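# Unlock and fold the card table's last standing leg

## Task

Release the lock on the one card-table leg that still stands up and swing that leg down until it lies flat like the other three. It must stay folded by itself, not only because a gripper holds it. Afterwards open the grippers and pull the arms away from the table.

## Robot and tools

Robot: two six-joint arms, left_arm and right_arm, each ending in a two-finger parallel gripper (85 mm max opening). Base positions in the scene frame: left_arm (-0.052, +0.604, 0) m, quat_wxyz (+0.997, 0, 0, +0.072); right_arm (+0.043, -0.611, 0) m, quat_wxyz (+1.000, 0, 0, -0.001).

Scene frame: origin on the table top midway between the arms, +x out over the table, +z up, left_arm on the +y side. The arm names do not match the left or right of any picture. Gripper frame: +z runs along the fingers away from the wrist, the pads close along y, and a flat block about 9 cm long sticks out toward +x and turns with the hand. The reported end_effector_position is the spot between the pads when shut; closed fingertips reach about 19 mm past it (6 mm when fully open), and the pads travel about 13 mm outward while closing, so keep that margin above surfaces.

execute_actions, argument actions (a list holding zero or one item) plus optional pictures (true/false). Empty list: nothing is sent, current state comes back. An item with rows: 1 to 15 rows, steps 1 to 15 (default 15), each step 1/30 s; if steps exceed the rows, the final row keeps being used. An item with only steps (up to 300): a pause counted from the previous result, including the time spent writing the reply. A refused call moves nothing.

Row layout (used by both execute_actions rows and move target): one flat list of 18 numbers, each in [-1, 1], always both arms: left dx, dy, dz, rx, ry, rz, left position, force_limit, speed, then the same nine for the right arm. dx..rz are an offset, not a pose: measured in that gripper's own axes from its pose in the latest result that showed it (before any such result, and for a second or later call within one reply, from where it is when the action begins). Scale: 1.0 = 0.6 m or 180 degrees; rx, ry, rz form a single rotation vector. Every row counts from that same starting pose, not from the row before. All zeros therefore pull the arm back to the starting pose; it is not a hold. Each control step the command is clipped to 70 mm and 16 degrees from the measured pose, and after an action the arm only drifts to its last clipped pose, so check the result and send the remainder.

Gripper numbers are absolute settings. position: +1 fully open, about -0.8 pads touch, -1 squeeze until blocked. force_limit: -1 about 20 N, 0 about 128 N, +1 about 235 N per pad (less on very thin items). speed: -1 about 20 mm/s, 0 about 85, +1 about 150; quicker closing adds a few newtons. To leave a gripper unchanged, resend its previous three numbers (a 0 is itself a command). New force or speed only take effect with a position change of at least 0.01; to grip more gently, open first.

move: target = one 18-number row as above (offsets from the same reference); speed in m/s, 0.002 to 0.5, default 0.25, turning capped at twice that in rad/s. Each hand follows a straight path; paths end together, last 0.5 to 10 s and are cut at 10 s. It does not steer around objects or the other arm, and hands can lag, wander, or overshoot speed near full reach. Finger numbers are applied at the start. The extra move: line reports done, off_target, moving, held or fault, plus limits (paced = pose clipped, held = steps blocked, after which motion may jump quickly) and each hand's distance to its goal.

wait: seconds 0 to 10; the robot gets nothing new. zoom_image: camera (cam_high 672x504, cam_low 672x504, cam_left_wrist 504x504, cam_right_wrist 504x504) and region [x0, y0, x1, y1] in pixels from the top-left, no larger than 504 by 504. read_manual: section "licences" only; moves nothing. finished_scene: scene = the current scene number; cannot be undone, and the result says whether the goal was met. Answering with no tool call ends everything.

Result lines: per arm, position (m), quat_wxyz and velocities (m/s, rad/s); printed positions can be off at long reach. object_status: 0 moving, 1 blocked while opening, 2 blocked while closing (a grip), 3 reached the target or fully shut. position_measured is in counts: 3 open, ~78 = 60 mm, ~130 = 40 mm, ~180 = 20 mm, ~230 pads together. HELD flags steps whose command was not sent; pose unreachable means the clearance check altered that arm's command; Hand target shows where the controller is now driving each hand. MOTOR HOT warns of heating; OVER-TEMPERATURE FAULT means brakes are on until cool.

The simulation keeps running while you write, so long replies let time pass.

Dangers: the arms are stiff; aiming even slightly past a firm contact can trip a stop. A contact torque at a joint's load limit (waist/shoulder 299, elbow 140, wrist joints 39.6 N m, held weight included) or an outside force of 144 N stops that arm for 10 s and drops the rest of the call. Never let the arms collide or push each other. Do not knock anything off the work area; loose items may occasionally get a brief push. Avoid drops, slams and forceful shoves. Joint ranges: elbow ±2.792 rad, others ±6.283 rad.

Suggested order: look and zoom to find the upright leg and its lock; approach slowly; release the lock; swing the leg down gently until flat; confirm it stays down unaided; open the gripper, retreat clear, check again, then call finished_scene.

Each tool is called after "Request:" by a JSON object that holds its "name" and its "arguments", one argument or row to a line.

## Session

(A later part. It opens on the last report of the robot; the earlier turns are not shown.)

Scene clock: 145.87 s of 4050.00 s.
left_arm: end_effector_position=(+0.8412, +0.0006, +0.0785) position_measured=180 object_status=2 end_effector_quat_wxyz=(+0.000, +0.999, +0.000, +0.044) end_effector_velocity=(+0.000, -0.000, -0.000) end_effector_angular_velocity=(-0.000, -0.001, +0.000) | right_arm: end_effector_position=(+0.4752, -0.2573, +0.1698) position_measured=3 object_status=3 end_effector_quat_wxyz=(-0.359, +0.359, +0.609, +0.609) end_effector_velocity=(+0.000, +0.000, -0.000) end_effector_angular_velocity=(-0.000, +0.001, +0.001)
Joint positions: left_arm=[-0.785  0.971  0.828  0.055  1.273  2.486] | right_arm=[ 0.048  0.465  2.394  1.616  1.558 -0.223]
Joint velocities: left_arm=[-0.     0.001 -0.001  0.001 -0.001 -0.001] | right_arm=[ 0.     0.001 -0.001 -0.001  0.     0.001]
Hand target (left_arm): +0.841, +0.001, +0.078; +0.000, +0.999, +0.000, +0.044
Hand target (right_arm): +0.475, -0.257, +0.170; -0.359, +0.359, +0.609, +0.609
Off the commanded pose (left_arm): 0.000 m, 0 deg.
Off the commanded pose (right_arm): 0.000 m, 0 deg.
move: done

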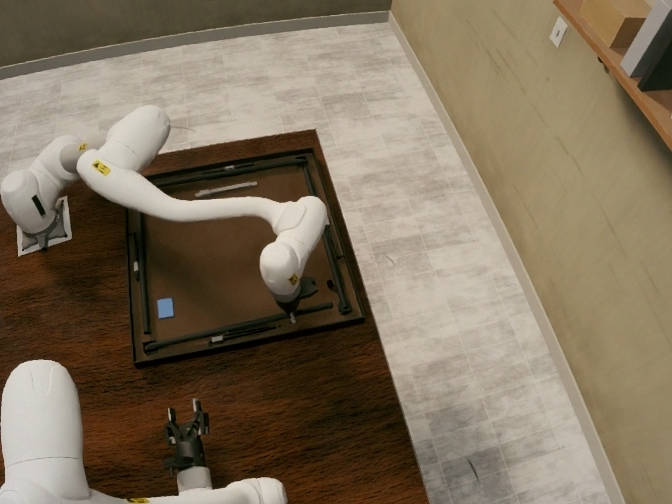

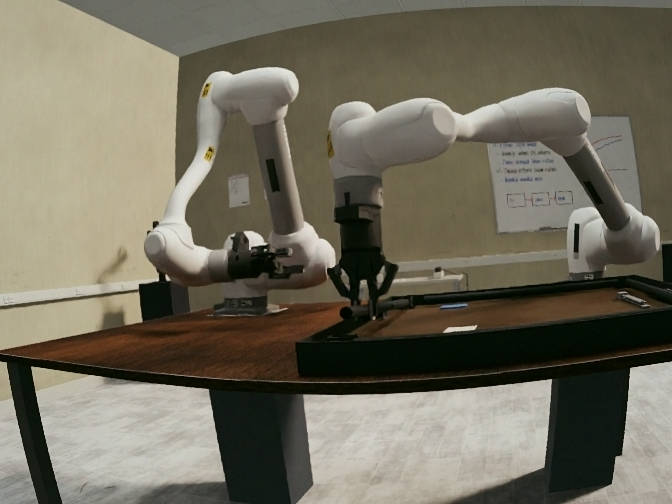

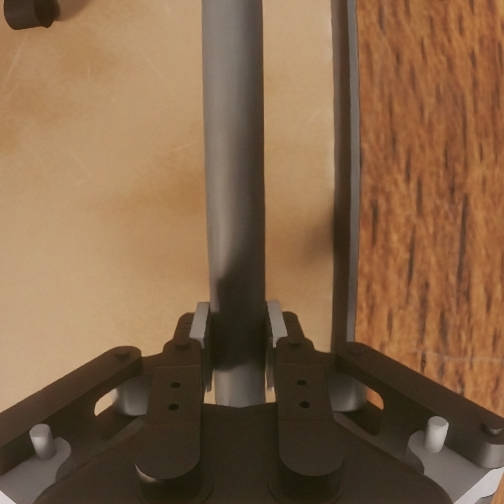

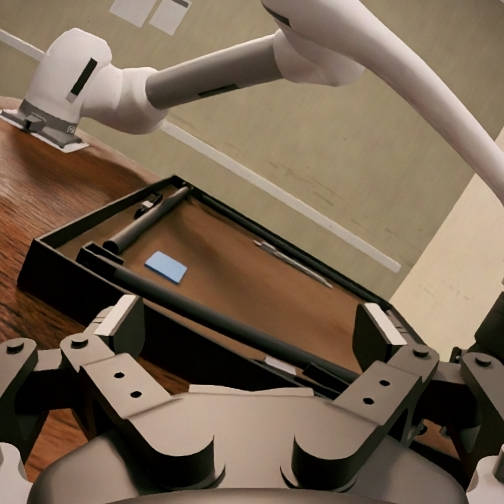

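Lower 2.5 cm more, open slightly, and lift.

Request:
{"name": "move", "arguments": {
  "target": [0,0,0.042,0,-0.017,0,-1,-0.85,-0.3, 0,0,0,0,0,0,1,-0.5,-0.3],
  "speed": 0.03
}}

Request:
{"name": "move", "arguments": {
  "target": [0,0,0,0,0,0,-0.15,-0.85,-0.6, 0,0,0,0,0,0,1,-0.5,-0.3],
  "speed": 0.03
}}

Request:
{"name": "move", "arguments": {
  "target": [0,0,-0.25,0,0,0,-0.15,-0.85,-0.6, 0,0,0,0,0,0,1,-0.5,-0.3],
  "speed": 0.1
}}

Scene clock: 153.00 s of 4050.00 s.
left_arm: end_effector_position=(+0.8435, +0.0006, +0.0534) position_measured=180 object_status=2 end_effector_quat_wxyz=(+0.000, +1.000, +0.000, +0.017) end_effector_velocity=(-0.001, -0.001, -0.000) end_effector_angular_velocity=(+0.000, +0.001, +0.001) | right_arm: end_effector_position=(+0.4752, -0.2573, +0.1698) position_measured=3 object_status=3 end_effector_quat_wxyz=(-0.359, +0.359, +0.609, +0.609) end_effector_velocity=(+0.000, -0.000, +0.001) end_effector_angular_velocity=(-0.000, -0.003, -0.001)
Joint positions: left_arm=[-0.775  1.015  0.784  0.021  1.314  2.506] | right_arm=[ 0.048  0.465  2.394  1.616  1.558 -0.223]
Joint velocities: left_arm=[-0.001 -0.     0.    -0.     0.001 -0.002] | right_arm=[-0.    -0.003 -0.001  0.    -0.001  0.   ]
Hand target (left_arm): +0.843, +0.001, +0.053; +0.000, +1.000, +0.000, +0.017
Hand target (right_arm): +0.475, -0.257, +0.170; -0.359, +0.359, +0.609, +0.609
Off the commanded pose (left_arm): 0.000 m, 0 deg.
Off the commanded pose (right_arm): 0.000 m, 0 deg.
After step 90, 3.00 s passed at rest.
move: done

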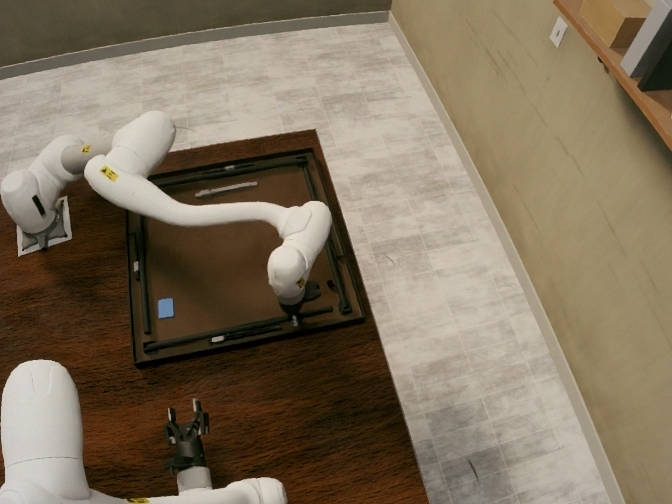

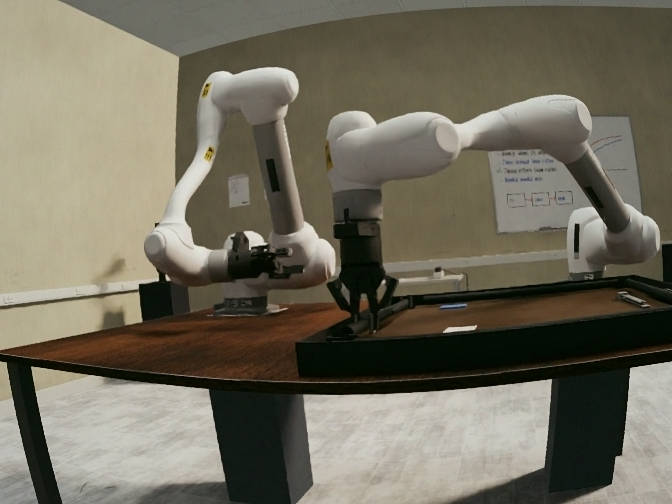

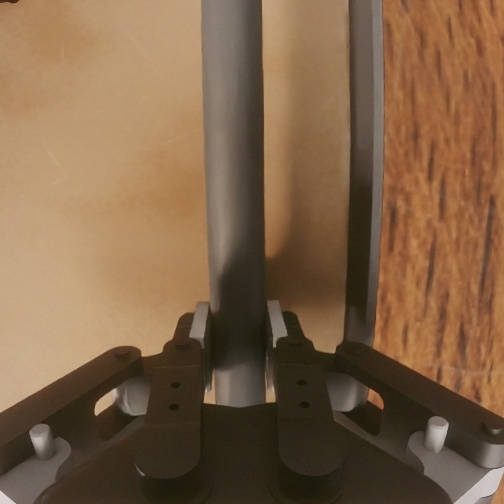

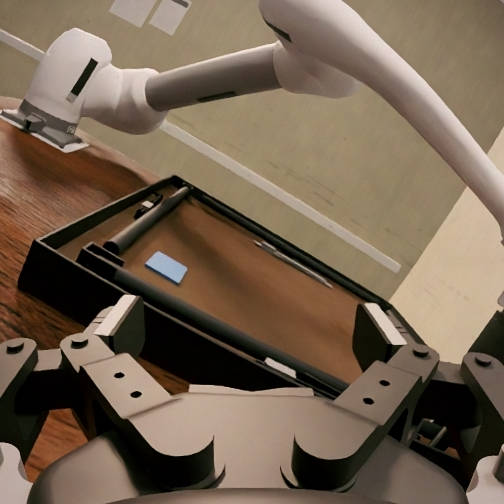

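Scene clock: 153.60 s of 4050.00 s.
left_arm: end_effector_position=(+0.8435, +0.0006, +0.0534) position_measured=148 object_status=0 end_effector_quat_wxyz=(+0.000, +1.000, +0.000, +0.017) end_effector_velocity=(+0.000, +0.001, -0.000) end_effector_angular_velocity=(+0.000, +0.000, +0.002) | right_arm: end_effector_position=(+0.4752, -0.2573, +0.1698) position_measured=3 object_status=3 end_effector_quat_wxyz=(-0.359, +0.359, +0.609, +0.609) end_effector_velocity=(-0.000, +0.000, +0.000) end_effector_angular_velocity=(-0.000, -0.000, +0.000)
Joint positions: left_arm=[-0.775  1.015  0.784  0.021  1.314  2.506] | right_arm=[ 0.048  0.465  2.394  1.616  1.558 -0.223]
Joint velocities: left_arm=[ 0.001 -0.     0.     0.     0.    -0.001] | right_arm=[ 0.    -0.001 -0.    -0.    -0.     0.   ]
Hand target (left_arm): +0.843, +0.001, +0.053; +0.000, +1.000, +0.000, +0.017
Hand target (right_arm): +0.475, -0.257, +0.170; -0.359, +0.359, +0.609, +0.609
Off the commanded pose (left_arm): 0.000 m, 0 deg.
Off the commanded pose (right_arm): 0.000 m, 0 deg.
move: done

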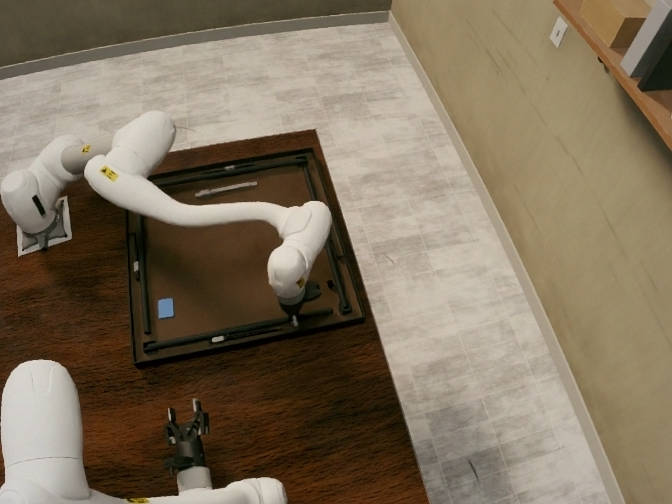

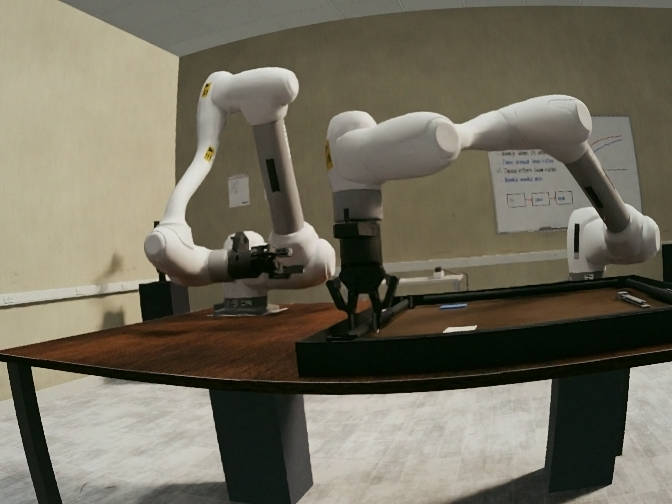

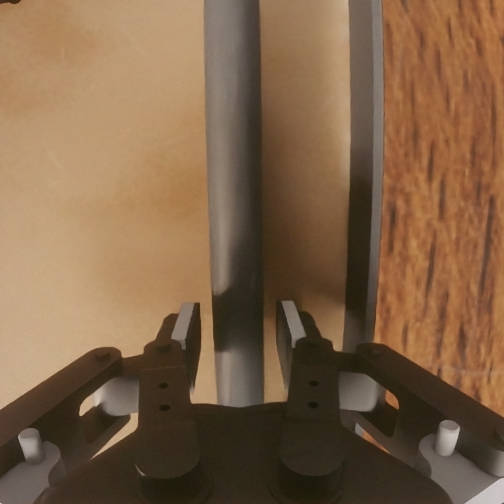

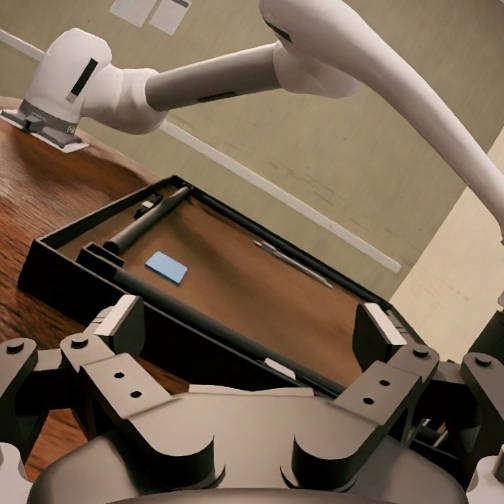

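Scene clock: 155.40 s of 4050.00 s.
left_arm: end_effector_position=(+0.8383, +0.0007, +0.2034) position_measured=148 object_status=3 end_effector_quat_wxyz=(+0.000, +1.000, +0.000, +0.017) end_effector_velocity=(+0.001, -0.000, -0.001) end_effector_angular_velocity=(-0.001, -0.002, -0.002) | right_arm: end_effector_position=(+0.4752, -0.2573, +0.1698) position_measured=3 object_status=3 end_effector_quat_wxyz=(-0.359, +0.359, +0.609, +0.609) end_effector_velocity=(+0.001, -0.000, +0.000) end_effector_angular_velocity=(+0.000, -0.002, -0.002)
Joint positions: left_arm=[-0.778  0.96   0.621  0.02   1.533  2.507] | right_arm=[ 0.048  0.465  2.394  1.616  1.558 -0.223]
Joint velocities: left_arm=[-0.     0.001 -0.     0.    -0.002  0.002] | right_arm=[-0.     0.    -0.001  0.001 -0.    -0.001]
Hand target (left_arm): +0.838, +0.001, +0.203; +0.000, +1.000, +0.000, +0.017
Hand target (right_arm): +0.475, -0.257, +0.170; -0.359, +0.359, +0.609, +0.609
Off the commanded pose (left_arm): 0.000 m, 0 deg.
Off the commanded pose (right_arm): 0.000 m, 0 deg.
move: done

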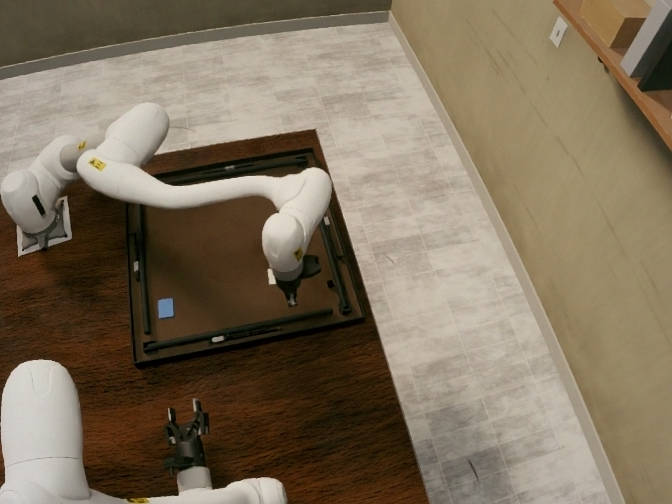

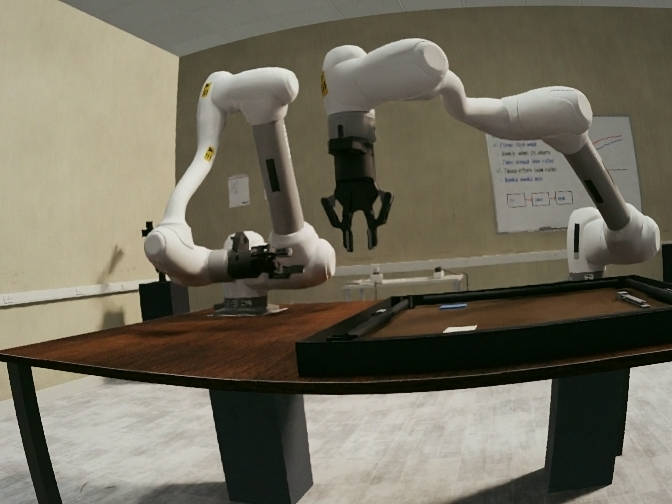

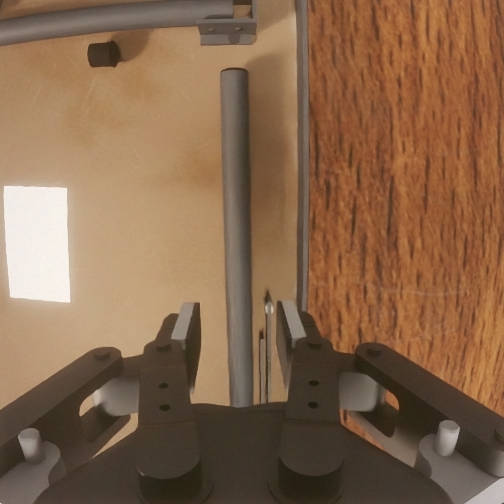

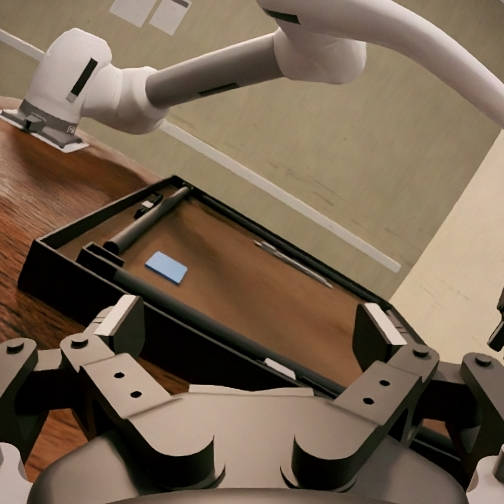

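Request:
{"name": "finished_scene", "arguments": {
  "scene": 1
}}

The scene is finished: the task was done.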